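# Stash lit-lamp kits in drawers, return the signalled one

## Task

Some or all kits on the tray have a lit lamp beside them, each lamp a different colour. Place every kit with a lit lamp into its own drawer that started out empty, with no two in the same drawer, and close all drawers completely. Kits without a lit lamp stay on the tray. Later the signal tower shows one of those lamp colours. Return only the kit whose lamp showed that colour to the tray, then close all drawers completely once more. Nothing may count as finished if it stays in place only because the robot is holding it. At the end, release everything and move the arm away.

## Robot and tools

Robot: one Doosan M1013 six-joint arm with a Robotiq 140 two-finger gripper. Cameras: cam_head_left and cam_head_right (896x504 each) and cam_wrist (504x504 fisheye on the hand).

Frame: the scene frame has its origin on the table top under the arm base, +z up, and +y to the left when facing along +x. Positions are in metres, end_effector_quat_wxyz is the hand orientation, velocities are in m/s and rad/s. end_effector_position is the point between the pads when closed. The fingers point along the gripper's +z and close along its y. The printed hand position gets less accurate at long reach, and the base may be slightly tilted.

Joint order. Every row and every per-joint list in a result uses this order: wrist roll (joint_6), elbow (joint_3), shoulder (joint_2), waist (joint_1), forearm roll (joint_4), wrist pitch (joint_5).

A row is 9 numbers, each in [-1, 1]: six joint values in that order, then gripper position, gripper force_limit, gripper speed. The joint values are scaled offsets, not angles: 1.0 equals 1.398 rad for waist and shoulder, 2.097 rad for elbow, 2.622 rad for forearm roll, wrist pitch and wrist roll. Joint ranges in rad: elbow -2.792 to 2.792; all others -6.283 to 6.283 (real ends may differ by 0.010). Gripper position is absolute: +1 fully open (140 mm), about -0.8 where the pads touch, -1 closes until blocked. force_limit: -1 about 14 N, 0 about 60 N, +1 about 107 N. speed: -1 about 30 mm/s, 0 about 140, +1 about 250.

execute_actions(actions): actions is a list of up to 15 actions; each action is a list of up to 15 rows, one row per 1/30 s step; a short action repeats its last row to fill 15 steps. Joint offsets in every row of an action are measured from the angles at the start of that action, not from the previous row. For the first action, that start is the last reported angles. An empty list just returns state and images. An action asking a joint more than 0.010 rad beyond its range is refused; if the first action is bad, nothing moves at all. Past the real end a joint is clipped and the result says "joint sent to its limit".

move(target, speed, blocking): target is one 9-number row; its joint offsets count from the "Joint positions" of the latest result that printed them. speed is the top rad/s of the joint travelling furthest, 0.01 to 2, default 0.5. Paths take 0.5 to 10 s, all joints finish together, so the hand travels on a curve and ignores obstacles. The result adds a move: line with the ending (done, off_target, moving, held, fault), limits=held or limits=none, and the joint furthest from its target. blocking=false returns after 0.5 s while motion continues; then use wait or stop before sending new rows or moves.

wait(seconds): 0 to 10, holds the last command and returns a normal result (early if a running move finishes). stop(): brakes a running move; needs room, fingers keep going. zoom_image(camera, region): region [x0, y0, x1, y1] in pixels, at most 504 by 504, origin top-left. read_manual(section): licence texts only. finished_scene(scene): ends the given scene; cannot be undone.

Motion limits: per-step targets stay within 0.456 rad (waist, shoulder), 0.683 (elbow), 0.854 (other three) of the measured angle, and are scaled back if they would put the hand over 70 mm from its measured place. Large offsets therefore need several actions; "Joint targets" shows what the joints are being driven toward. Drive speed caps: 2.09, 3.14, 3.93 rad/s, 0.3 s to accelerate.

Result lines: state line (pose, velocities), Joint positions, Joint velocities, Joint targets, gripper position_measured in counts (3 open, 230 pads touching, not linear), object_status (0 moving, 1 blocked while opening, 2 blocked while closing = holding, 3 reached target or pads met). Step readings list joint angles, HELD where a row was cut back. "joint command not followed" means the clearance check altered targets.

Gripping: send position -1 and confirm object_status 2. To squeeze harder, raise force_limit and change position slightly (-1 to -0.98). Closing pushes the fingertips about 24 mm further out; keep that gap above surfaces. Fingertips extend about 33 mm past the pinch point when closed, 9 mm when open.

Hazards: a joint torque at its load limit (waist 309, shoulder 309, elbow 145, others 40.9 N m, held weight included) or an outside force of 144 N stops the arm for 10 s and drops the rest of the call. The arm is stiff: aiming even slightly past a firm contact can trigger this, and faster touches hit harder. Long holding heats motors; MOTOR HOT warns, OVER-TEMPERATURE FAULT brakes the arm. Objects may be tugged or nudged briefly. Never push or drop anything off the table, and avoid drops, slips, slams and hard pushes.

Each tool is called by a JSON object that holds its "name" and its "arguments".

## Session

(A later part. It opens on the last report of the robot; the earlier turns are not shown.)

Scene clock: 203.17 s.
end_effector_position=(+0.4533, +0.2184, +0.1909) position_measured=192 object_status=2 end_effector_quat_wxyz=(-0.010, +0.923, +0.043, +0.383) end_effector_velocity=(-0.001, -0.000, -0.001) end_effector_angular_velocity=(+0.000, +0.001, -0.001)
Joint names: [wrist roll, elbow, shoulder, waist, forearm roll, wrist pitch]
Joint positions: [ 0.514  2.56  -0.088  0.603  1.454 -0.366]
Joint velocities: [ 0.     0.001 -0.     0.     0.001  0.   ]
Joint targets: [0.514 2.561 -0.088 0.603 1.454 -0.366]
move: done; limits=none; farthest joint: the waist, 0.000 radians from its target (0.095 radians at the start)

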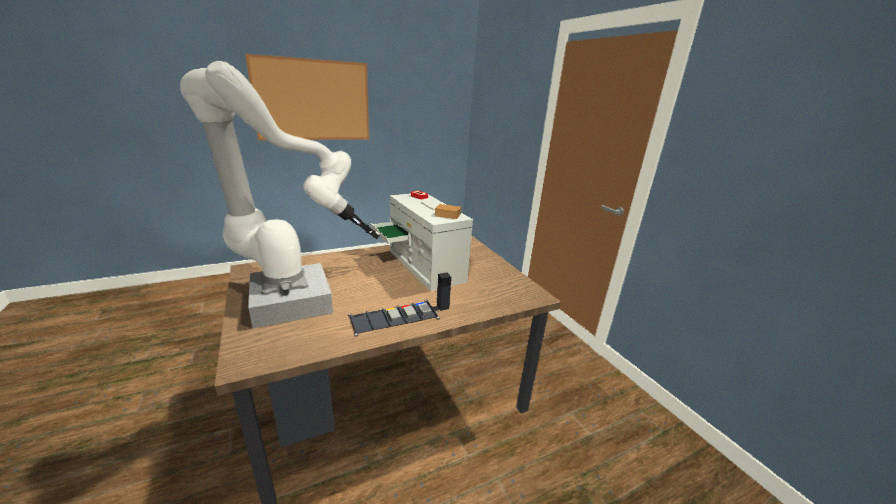

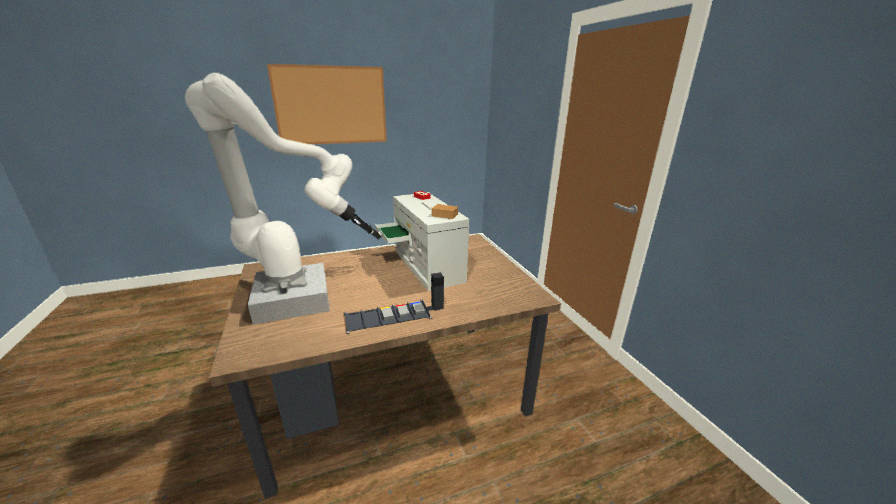

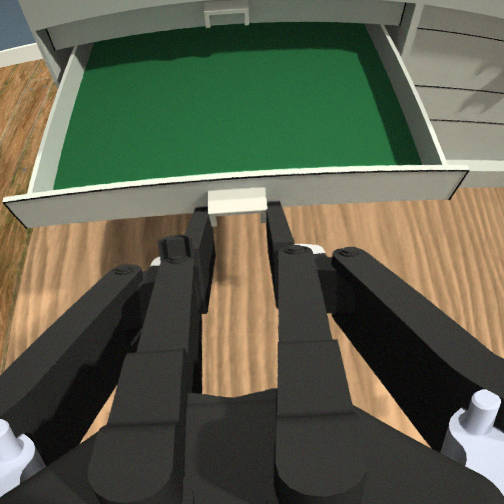

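{"name": "execute_actions", "arguments": {"actions": [[[0,0,0,0,0,0,0.3,-0.2,0.5]]]}}

{"name": "move", "arguments": {"target": [0,0.024,-0.179,0,0,0,0.3,-0.2,0.5], "speed": 0.4}}

Scene clock: 214.57 s.
end_effector_position=(+0.4533, +0.2184, +0.1909) position_measured=91 object_status=0 end_effector_quat_wxyz=(-0.010, +0.923, +0.043, +0.383) end_effector_velocity=(+0.000, +0.000, +0.000) end_effector_angular_velocity=(+0.000, -0.000, -0.001)
Joint names: [wrist roll, elbow, shoulder, waist, forearm roll, wrist pitch]
Joint positions: [ 0.514  2.56  -0.088  0.603  1.454 -0.366]
Joint velocities: [ 0.001 -0.    -0.     0.    -0.    -0.   ]
Joint targets: [0.514 2.560 -0.088 0.603 1.454 -0.366]
Step readings (joint positions):
0: [0.514 2.561 -0.088 0.603 1.454 -0.366]
1: [0.514 2.561 -0.088 0.603 1.454 -0.366]
2: [0.514 2.561 -0.088 0.603 1.454 -0.365]
4: [0.514 2.561 -0.088 0.603 1.454 -0.365]
8: [0.514 2.561 -0.088 0.603 1.454 -0.365]
15: Joint positions above

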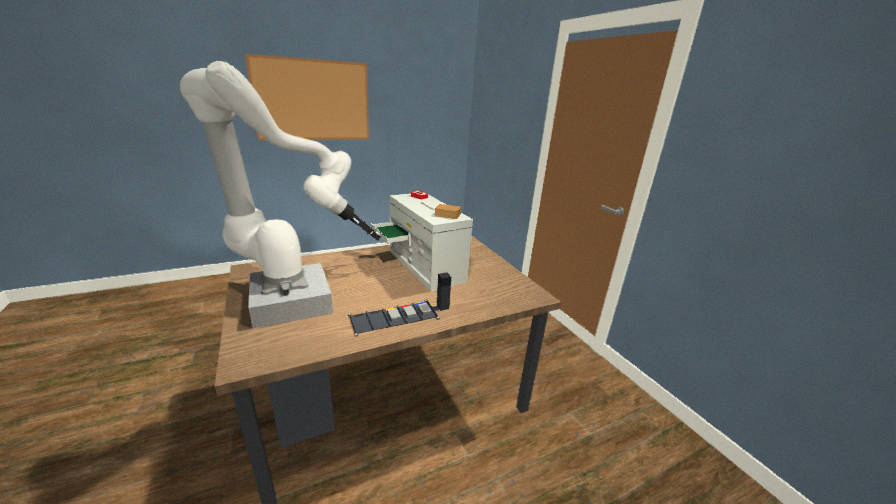

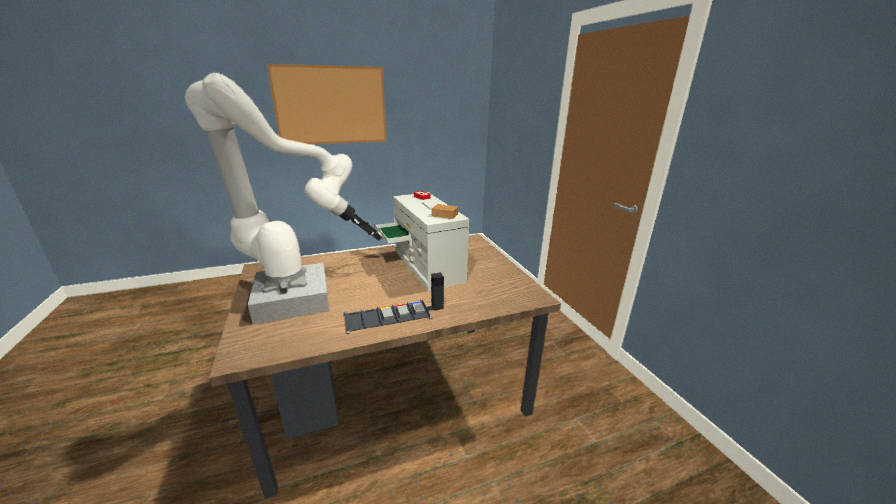

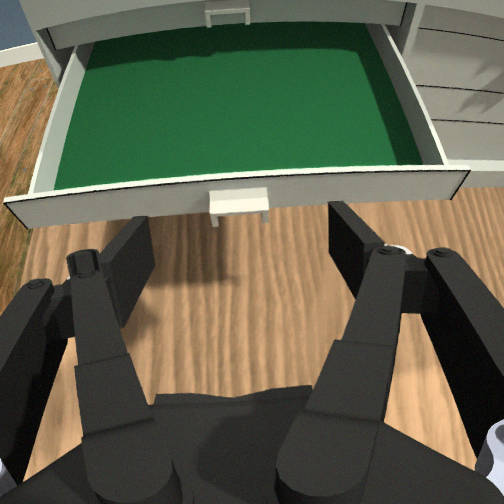

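Scene clock: 215.63 s.
end_effector_position=(+0.4299, +0.2033, +0.2810) position_measured=91 object_status=3 end_effector_quat_wxyz=(-0.060, +0.886, +0.023, +0.459) end_effector_velocity=(-0.000, +0.000, +0.000) end_effector_angular_velocity=(-0.001, -0.001, +0.002)
Joint names: [wrist roll, elbow, shoulder, waist, forearm roll, wrist pitch]
Joint positions: [ 0.514  2.611 -0.338  0.603  1.454 -0.366]
Joint velocities: [-0.001  0.    -0.001 -0.    -0.001  0.001]
Joint targets: [0.514 2.611 -0.338 0.603 1.454 -0.366]
move: done; limits=none; farthest joint: the waist, 0.000 radians from its target (0.000 radians at the start)

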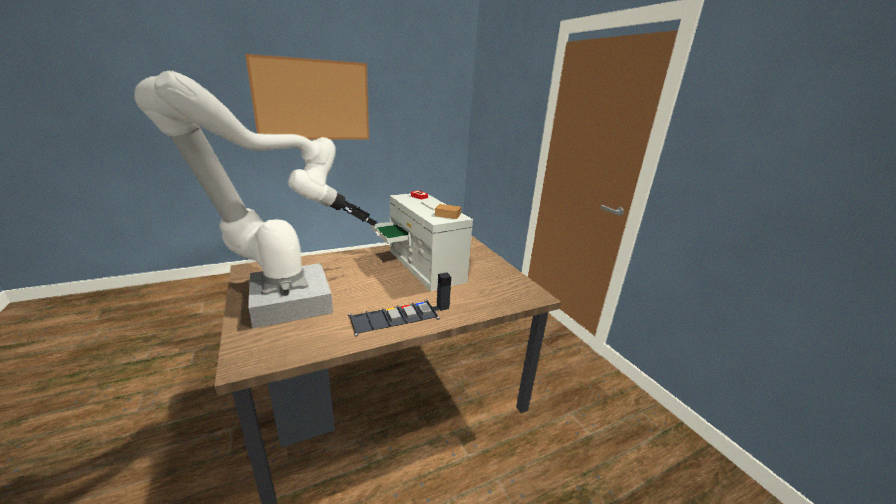

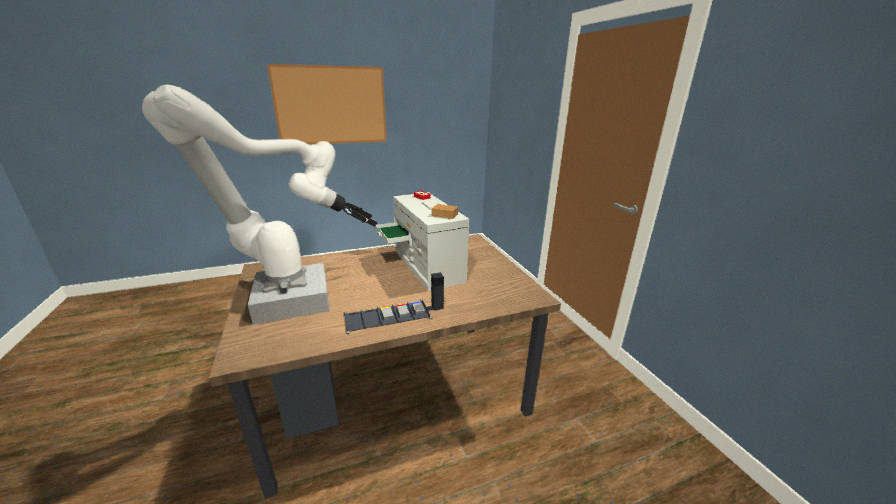

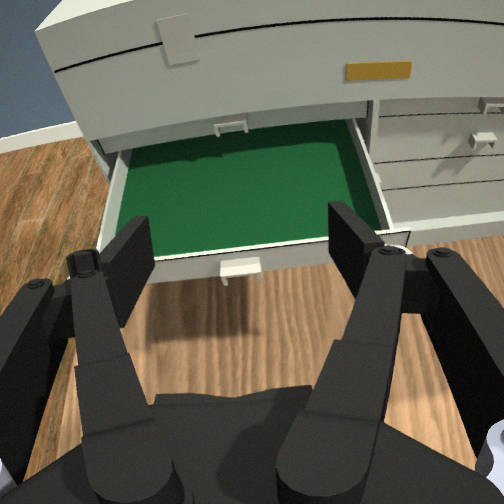

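{"name": "move", "arguments": {"target": [0.09,-0.0529,0,-0.6102,-0.3638,0.2921,0.3,-0.2,0.5], "speed": 0.95}}

{"name": "move", "arguments": {"target": [0.0651,-0.1282,0.4355,-0.3157,-0.1907,0.0914,0.3,-0.2,0.5], "speed": 0.65}}

Scene clock: 219.87 s.
end_effector_position=(+0.4593, -0.0105, +0.2585) position_measured=91 object_status=3 end_effector_quat_wxyz=(+0.011, +0.944, +0.085, +0.319) end_effector_velocity=(-0.000, -0.000, -0.000) end_effector_angular_velocity=(+0.000, +0.001, -0.000)
Joint names: [wrist roll, elbow, shoulder, waist, forearm roll, wrist pitch]
Joint positions: [ 0.75   2.5   -0.338 -0.25   0.501  0.4  ]
Joint velocities: [-0.001 -0.     0.    -0.001  0.     0.001]
Joint targets: [0.750 2.500 -0.338 -0.250 0.501 0.400]
move: done; limits=none; farthest joint: the waist, 0.001 radians from its target (0.854 radians at the start)

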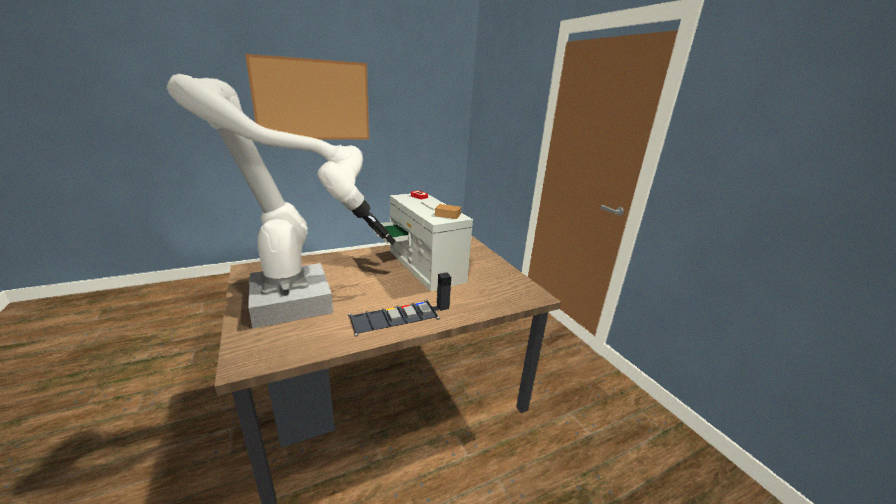

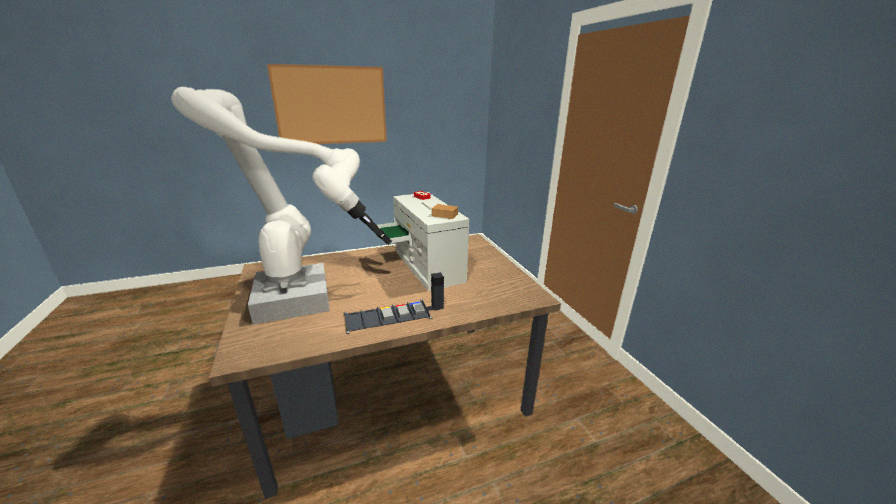

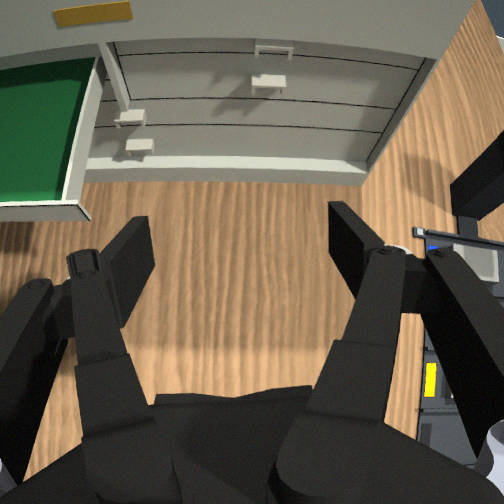

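Scene clock: 221.30 s.
end_effector_position=(+0.4100, -0.2881, +0.0705) position_measured=91 object_status=3 end_effector_quat_wxyz=(+0.007, +1.000, -0.016, +0.001) end_effector_velocity=(-0.000, -0.000, -0.001) end_effector_angular_velocity=(+0.000, +0.001, -0.000)
Joint names: [wrist roll, elbow, shoulder, waist, forearm roll, wrist pitch]
Joint positions: [ 0.92   2.231  0.271 -0.691  0.001  0.64 ]
Joint velocities: [-0.    -0.     0.002 -0.001 -0.    -0.001]
Joint targets: [0.920 2.231 0.271 -0.691 0.001 0.640]
move: done; limits=none; farthest joint: the waist, 0.000 radians from its target (0.442 radians at the start)

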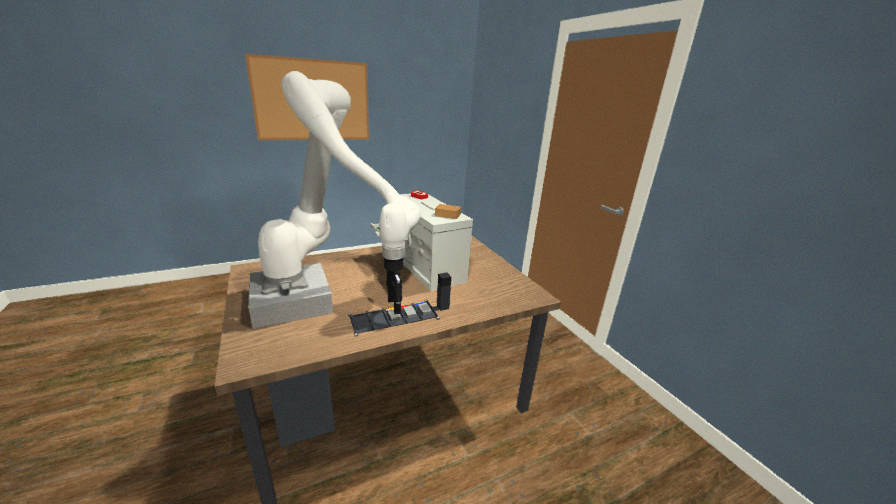

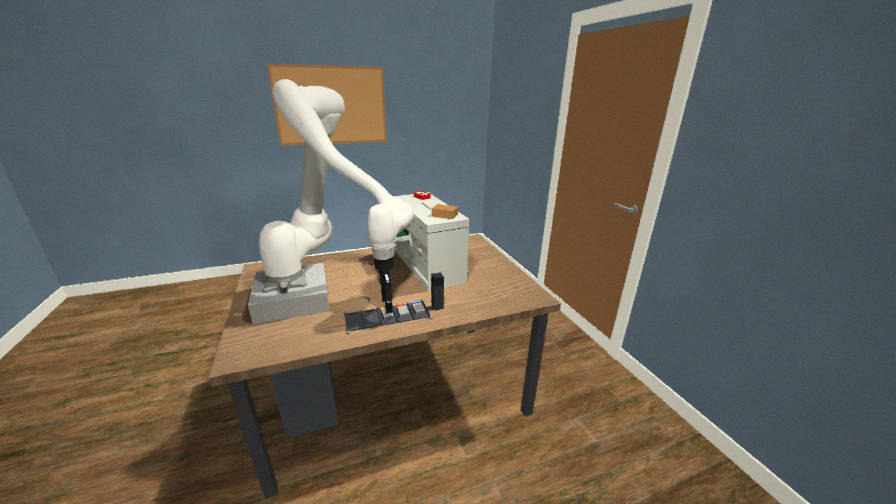

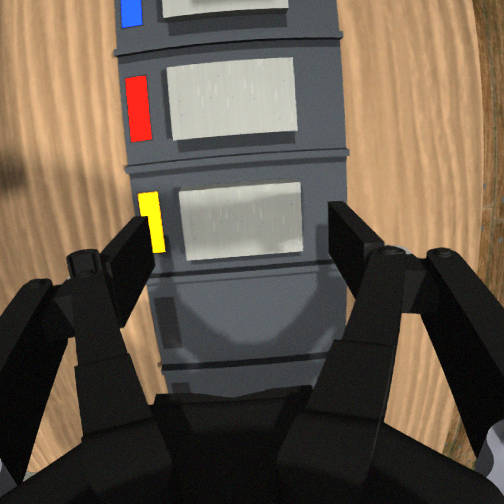

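{"name": "move", "arguments": {"target": [0,0.008,0.0418,0,0,-0.0287,0.3,-0.3,0.5], "speed": 0.15}}

{"name": "move", "arguments": {"target": [0,0,0,0,0,0,-1,-0.3,0]}}

{"name": "move", "arguments": {"target": [0,-0.101,-0.2356,0,0,0.206,-1,-0.3,0], "speed": 0.6}}

{"name": "move", "arguments": {"target": [0.3448,-0.0592,0.0866,0.7289,0,0.0012,-1,-0.3,0], "speed": 0.8}}

Scene clock: 230.50 s.
end_effector_position=(+0.4100, -0.2886, +0.0361) position_measured=91 object_status=3 end_effector_quat_wxyz=(+0.007, +1.000, -0.016, +0.001) end_effector_velocity=(-0.000, +0.000, -0.000) end_effector_angular_velocity=(+0.000, +0.000, -0.000)
Joint names: [wrist roll, elbow, shoulder, waist, forearm roll, wrist pitch]
Joint positions: [ 0.92   2.248  0.329 -0.691  0.001  0.565]
Joint velocities: [-0.  0.  0. -0.  0. -0.]
Joint targets: [0.920 2.248 0.329 -0.691 0.001 0.565]
move: done; limits=none; farthest joint: the waist, 0.000 radians from its target (0.000 radians at the start)

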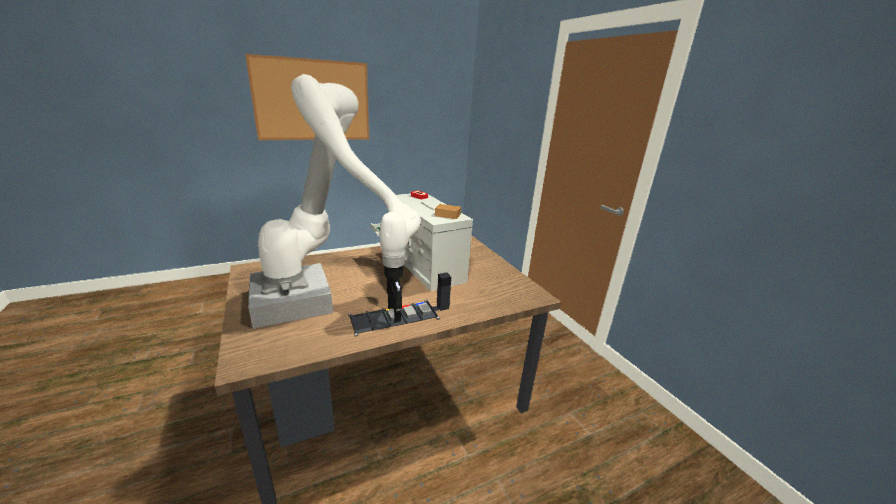

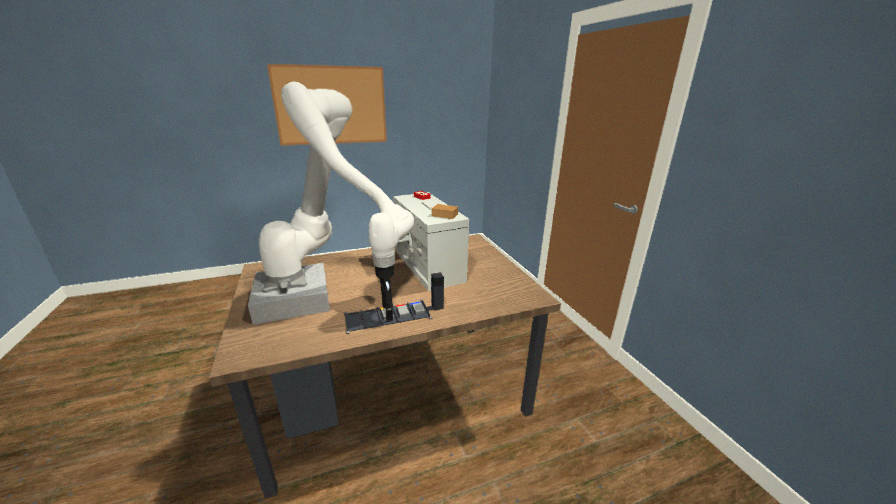

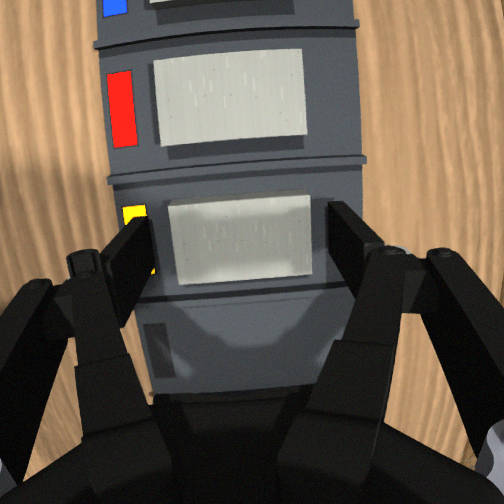

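Scene clock: 231.00 s.
end_effector_position=(+0.4100, -0.2886, +0.0361) position_measured=131 object_status=2 end_effector_quat_wxyz=(+0.007, +1.000, -0.016, +0.001) end_effector_velocity=(-0.000, -0.000, +0.000) end_effector_angular_velocity=(-0.000, +0.000, -0.002)
Joint names: [wrist roll, elbow, shoulder, waist, forearm roll, wrist pitch]
Joint positions: [ 0.92   2.248  0.329 -0.691  0.001  0.565]
Joint velocities: [ 0.002  0.    -0.     0.    -0.001  0.   ]
Joint targets: [0.920 2.248 0.329 -0.691 0.001 0.565]
move: done; limits=none; farthest joint: the waist, 0.000 radians from its target (0.000 radians at the start)

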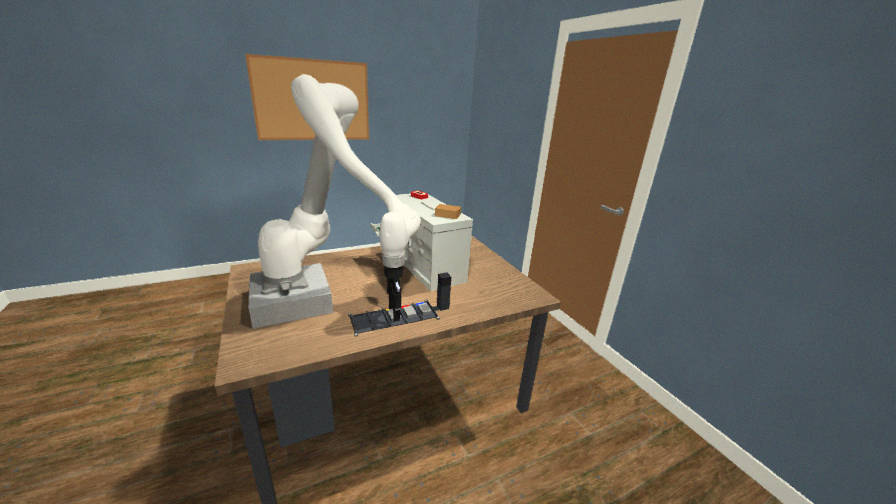

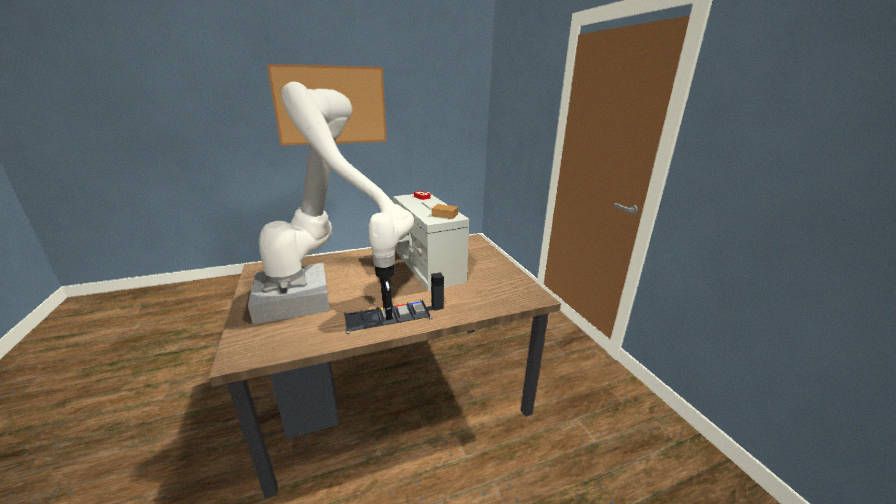

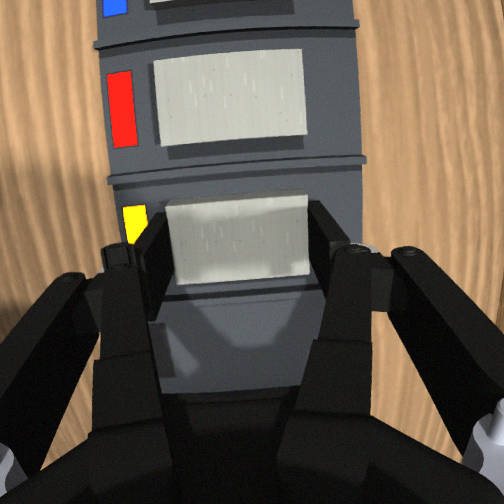

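Scene clock: 232.37 s.
end_effector_position=(+0.4099, -0.2851, +0.2909) position_measured=131 object_status=2 end_effector_quat_wxyz=(+0.007, +1.000, -0.015, +0.002) end_effector_velocity=(-0.000, -0.000, +0.001) end_effector_angular_velocity=(-0.001, -0.000, +0.000)
Joint names: [wrist roll, elbow, shoulder, waist, forearm roll, wrist pitch]
Joint positions: [ 0.92   2.036 -0.    -0.691  0.001  1.105]
Joint velocities: [ 0.    -0.    -0.001  0.    -0.001  0.001]
Joint targets: [0.920 2.036 -0.000 -0.691 0.001 1.105]
move: done; limits=none; farthest joint: the waist, 0.000 radians from its target (0.000 radians at the start)

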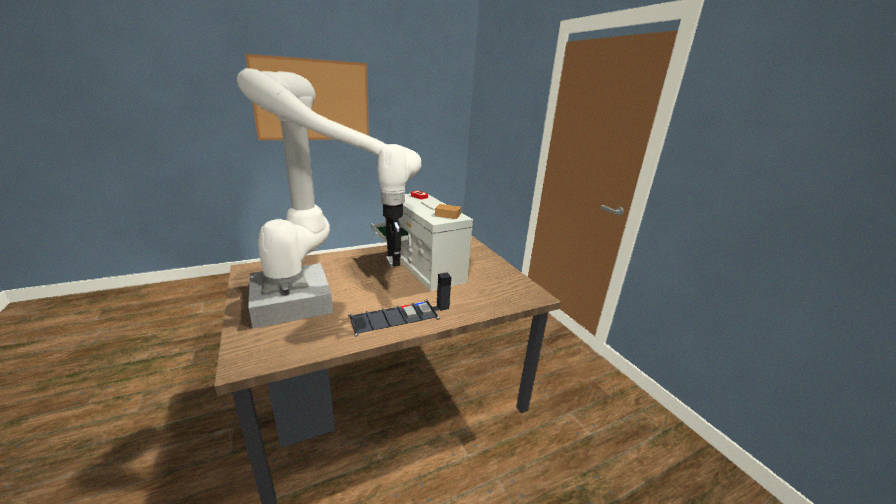

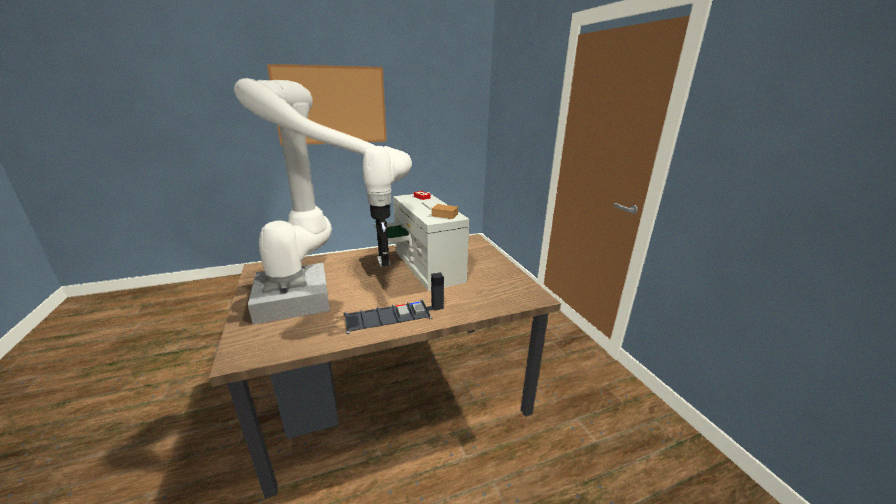

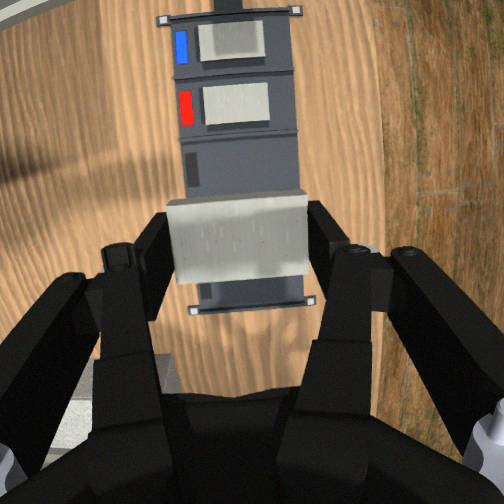

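Scene clock: 234.17 s.
end_effector_position=(+0.5312, +0.2262, +0.2807) position_measured=131 object_status=2 end_effector_quat_wxyz=(+0.007, +0.999, +0.042, +0.001) end_effector_velocity=(-0.000, +0.000, +0.001) end_effector_angular_velocity=(-0.000, -0.001, +0.002)
Joint names: [wrist roll, elbow, shoulder, waist, forearm roll, wrist pitch]
Joint positions: [1.824 1.912 0.121 0.328 0.001 1.108]
Joint velocities: [-0.001 -0.    -0.001  0.001 -0.001  0.   ]
Joint targets: [1.824 1.912 0.121 0.328 0.001 1.108]
move: done; limits=none; farthest joint: the waist, 0.000 radians from its target (1.019 radians at the start)

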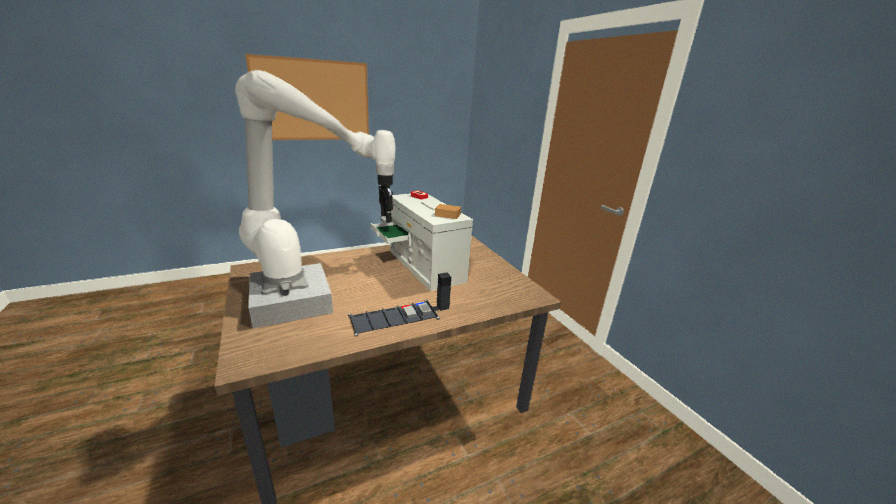

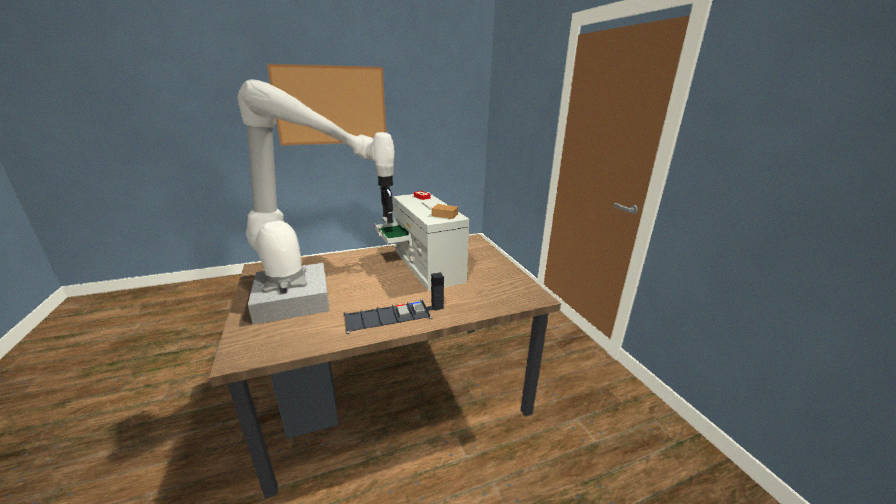

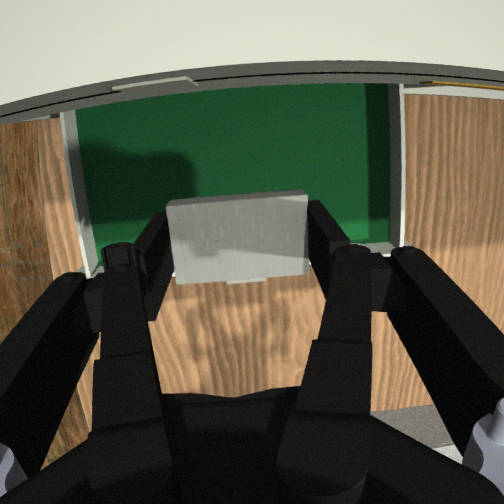

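{"name": "move", "arguments": {"target": [0,0.0372,0.0487,0,0,-0.0558,-1,-0.3,0], "speed": 0.18}}

{"name": "execute_actions", "arguments": {"actions": [[[0,0,0,0,0,0,0.3,-0.2,0]]]}}

{"name": "move", "arguments": {"target": [0,-0.0372,-0.0487,0,0,0.0558,0.3,-0.3,0], "speed": 0.35}}

Scene clock: 238.23 s.
end_effector_position=(+0.5316, +0.2251, +0.2042) position_measured=131 object_status=2 end_effector_quat_wxyz=(+0.007, +0.999, +0.042, +0.001) end_effector_velocity=(-0.001, -0.000, -0.001) end_effector_angular_velocity=(-0.001, +0.002, +0.003)
Joint names: [wrist roll, elbow, shoulder, waist, forearm roll, wrist pitch]
Joint positions: [1.824 1.99  0.189 0.328 0.001 0.961]
Joint velocities: [-0.003  0.001  0.001 -0.     0.     0.   ]
Joint targets: [1.824 1.990 0.189 0.328 0.001 0.961]
move: done; limits=none; farthest joint: the shoulder, 0.001 radians from its target (0.068 radians at the start)

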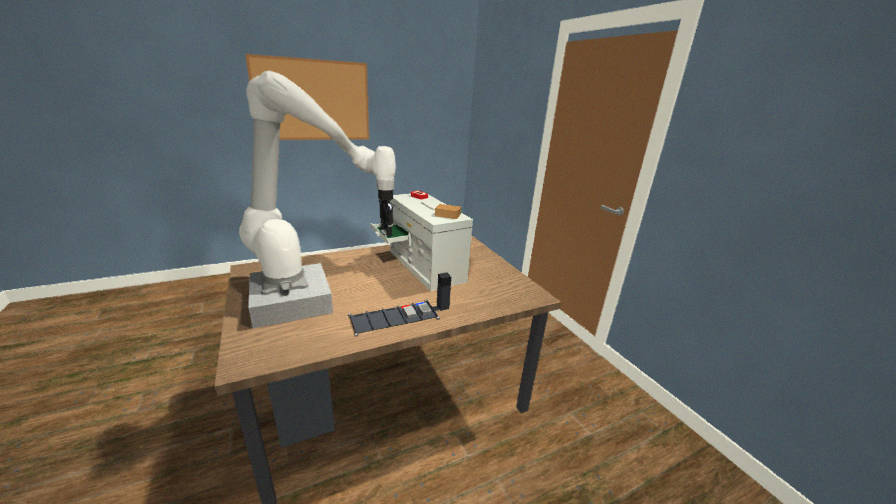

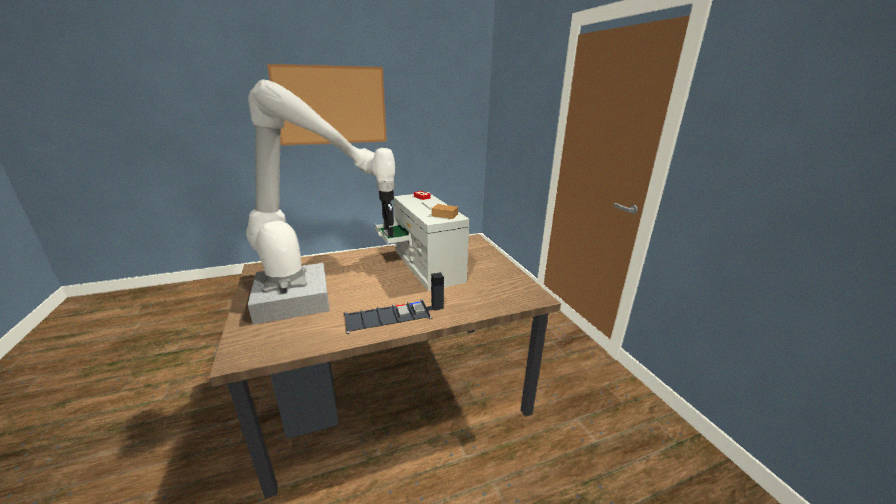

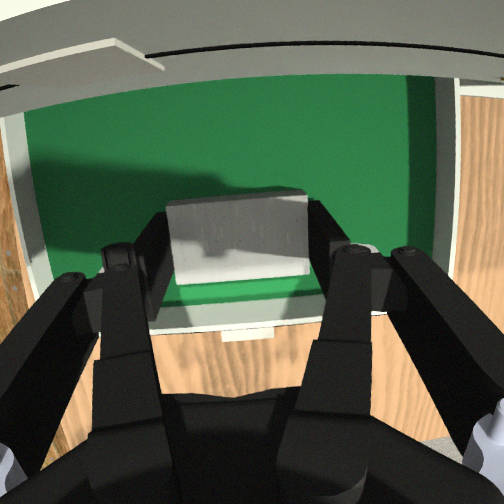

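Scene clock: 238.73 s.
end_effector_position=(+0.5316, +0.2251, +0.2042) position_measured=91 object_status=3 end_effector_quat_wxyz=(+0.007, +0.999, +0.042, +0.001) end_effector_velocity=(+0.000, -0.000, +0.001) end_effector_angular_velocity=(+0.000, -0.002, +0.000)
Joint names: [wrist roll, elbow, shoulder, waist, forearm roll, wrist pitch]
Joint positions: [1.824 1.99  0.189 0.328 0.001 0.961]
Joint velocities: [-0.     0.    -0.001 -0.    -0.    -0.001]
Joint targets: [1.824 1.990 0.189 0.328 0.001 0.961]
Step readings (joint positions):
0: [1.824 1.990 0.189 0.328 0.001 0.961]
1: [1.824 1.990 0.189 0.328 0.001 0.961]
2: [1.824 1.990 0.189 0.328 0.001 0.961]
4: [1.824 1.990 0.189 0.328 0.001 0.961]
8: [1.824 1.990 0.189 0.328 0.001 0.961]
15: Joint positions above

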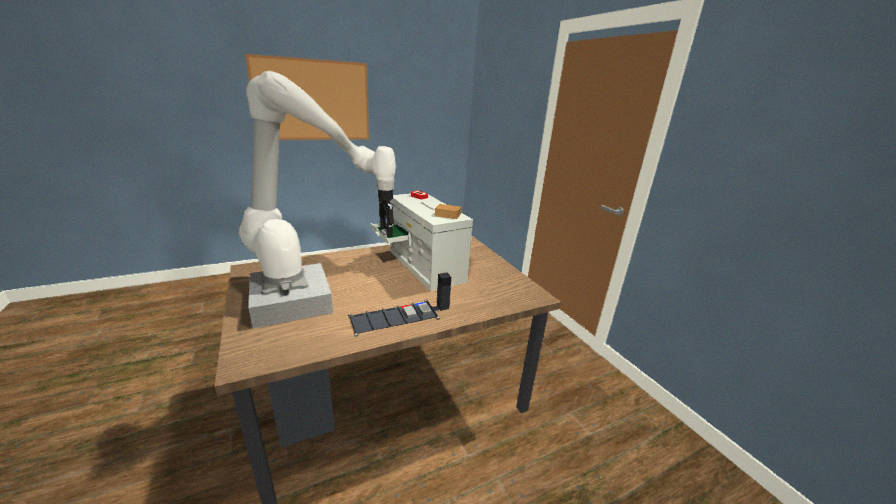

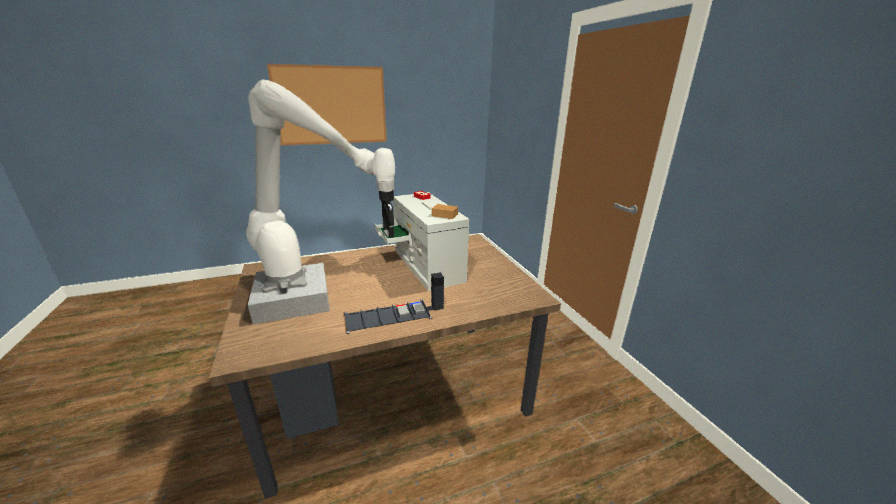

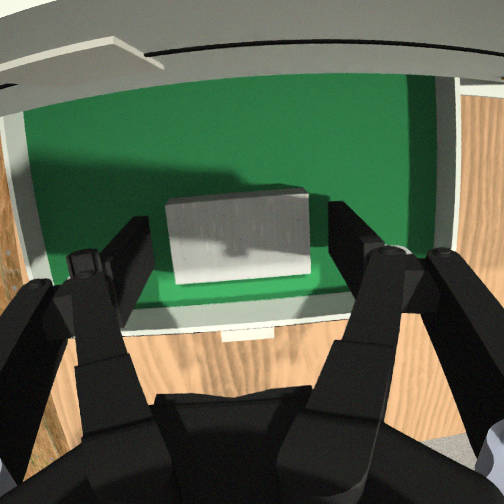

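Scene clock: 239.57 s.
end_effector_position=(+0.5313, +0.2262, +0.2808) position_measured=91 object_status=3 end_effector_quat_wxyz=(+0.007, +0.999, +0.042, +0.001) end_effector_velocity=(-0.000, +0.000, +0.000) end_effector_angular_velocity=(+0.001, +0.001, -0.000)
Joint names: [wrist roll, elbow, shoulder, waist, forearm roll, wrist pitch]
Joint positions: [1.824 1.912 0.121 0.328 0.001 1.108]
Joint velocities: [-0.001 -0.    -0.    -0.     0.001  0.001]
Joint targets: [1.824 1.912 0.121 0.328 0.001 1.108]
move: done; limits=none; farthest joint: the waist, 0.000 radians from its target (0.000 radians at the start)

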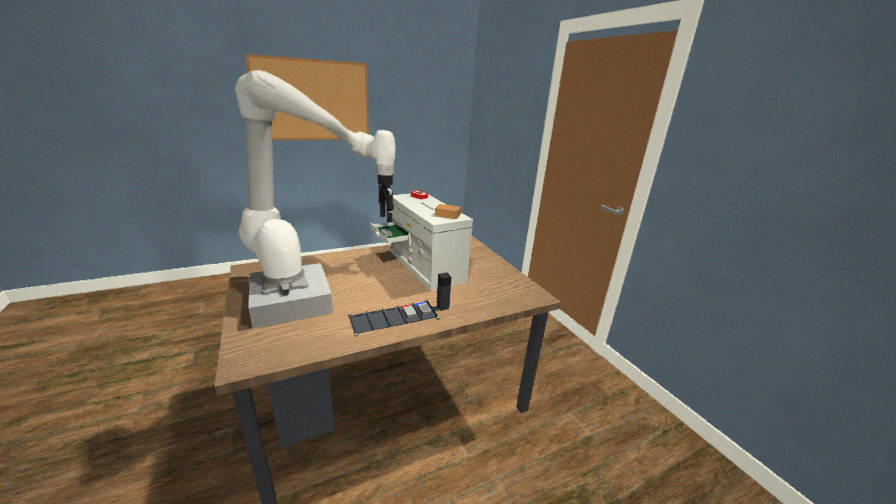

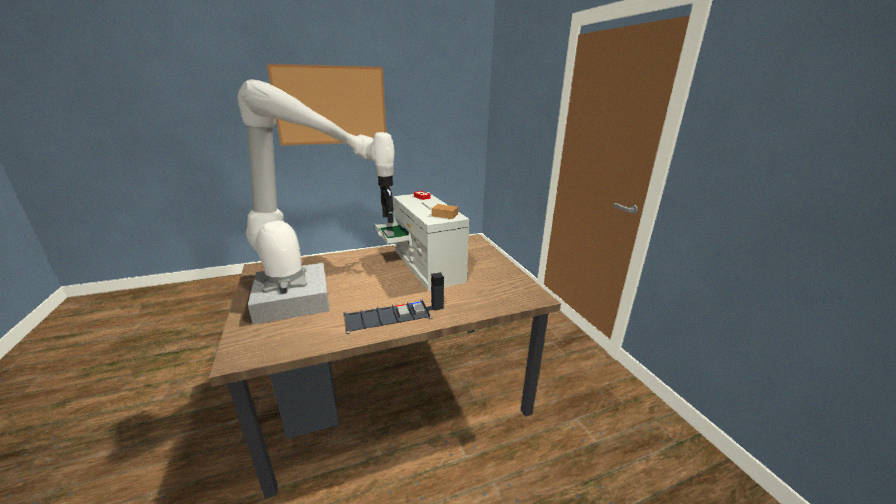

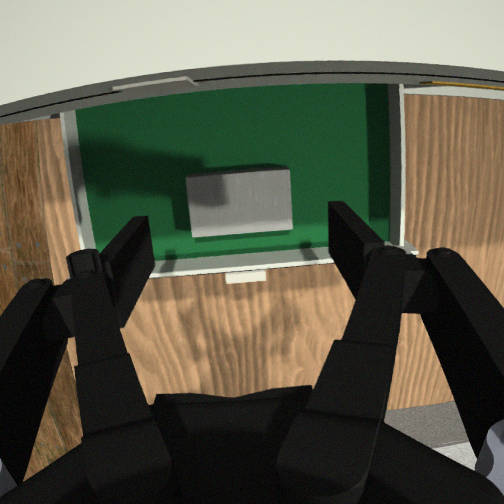

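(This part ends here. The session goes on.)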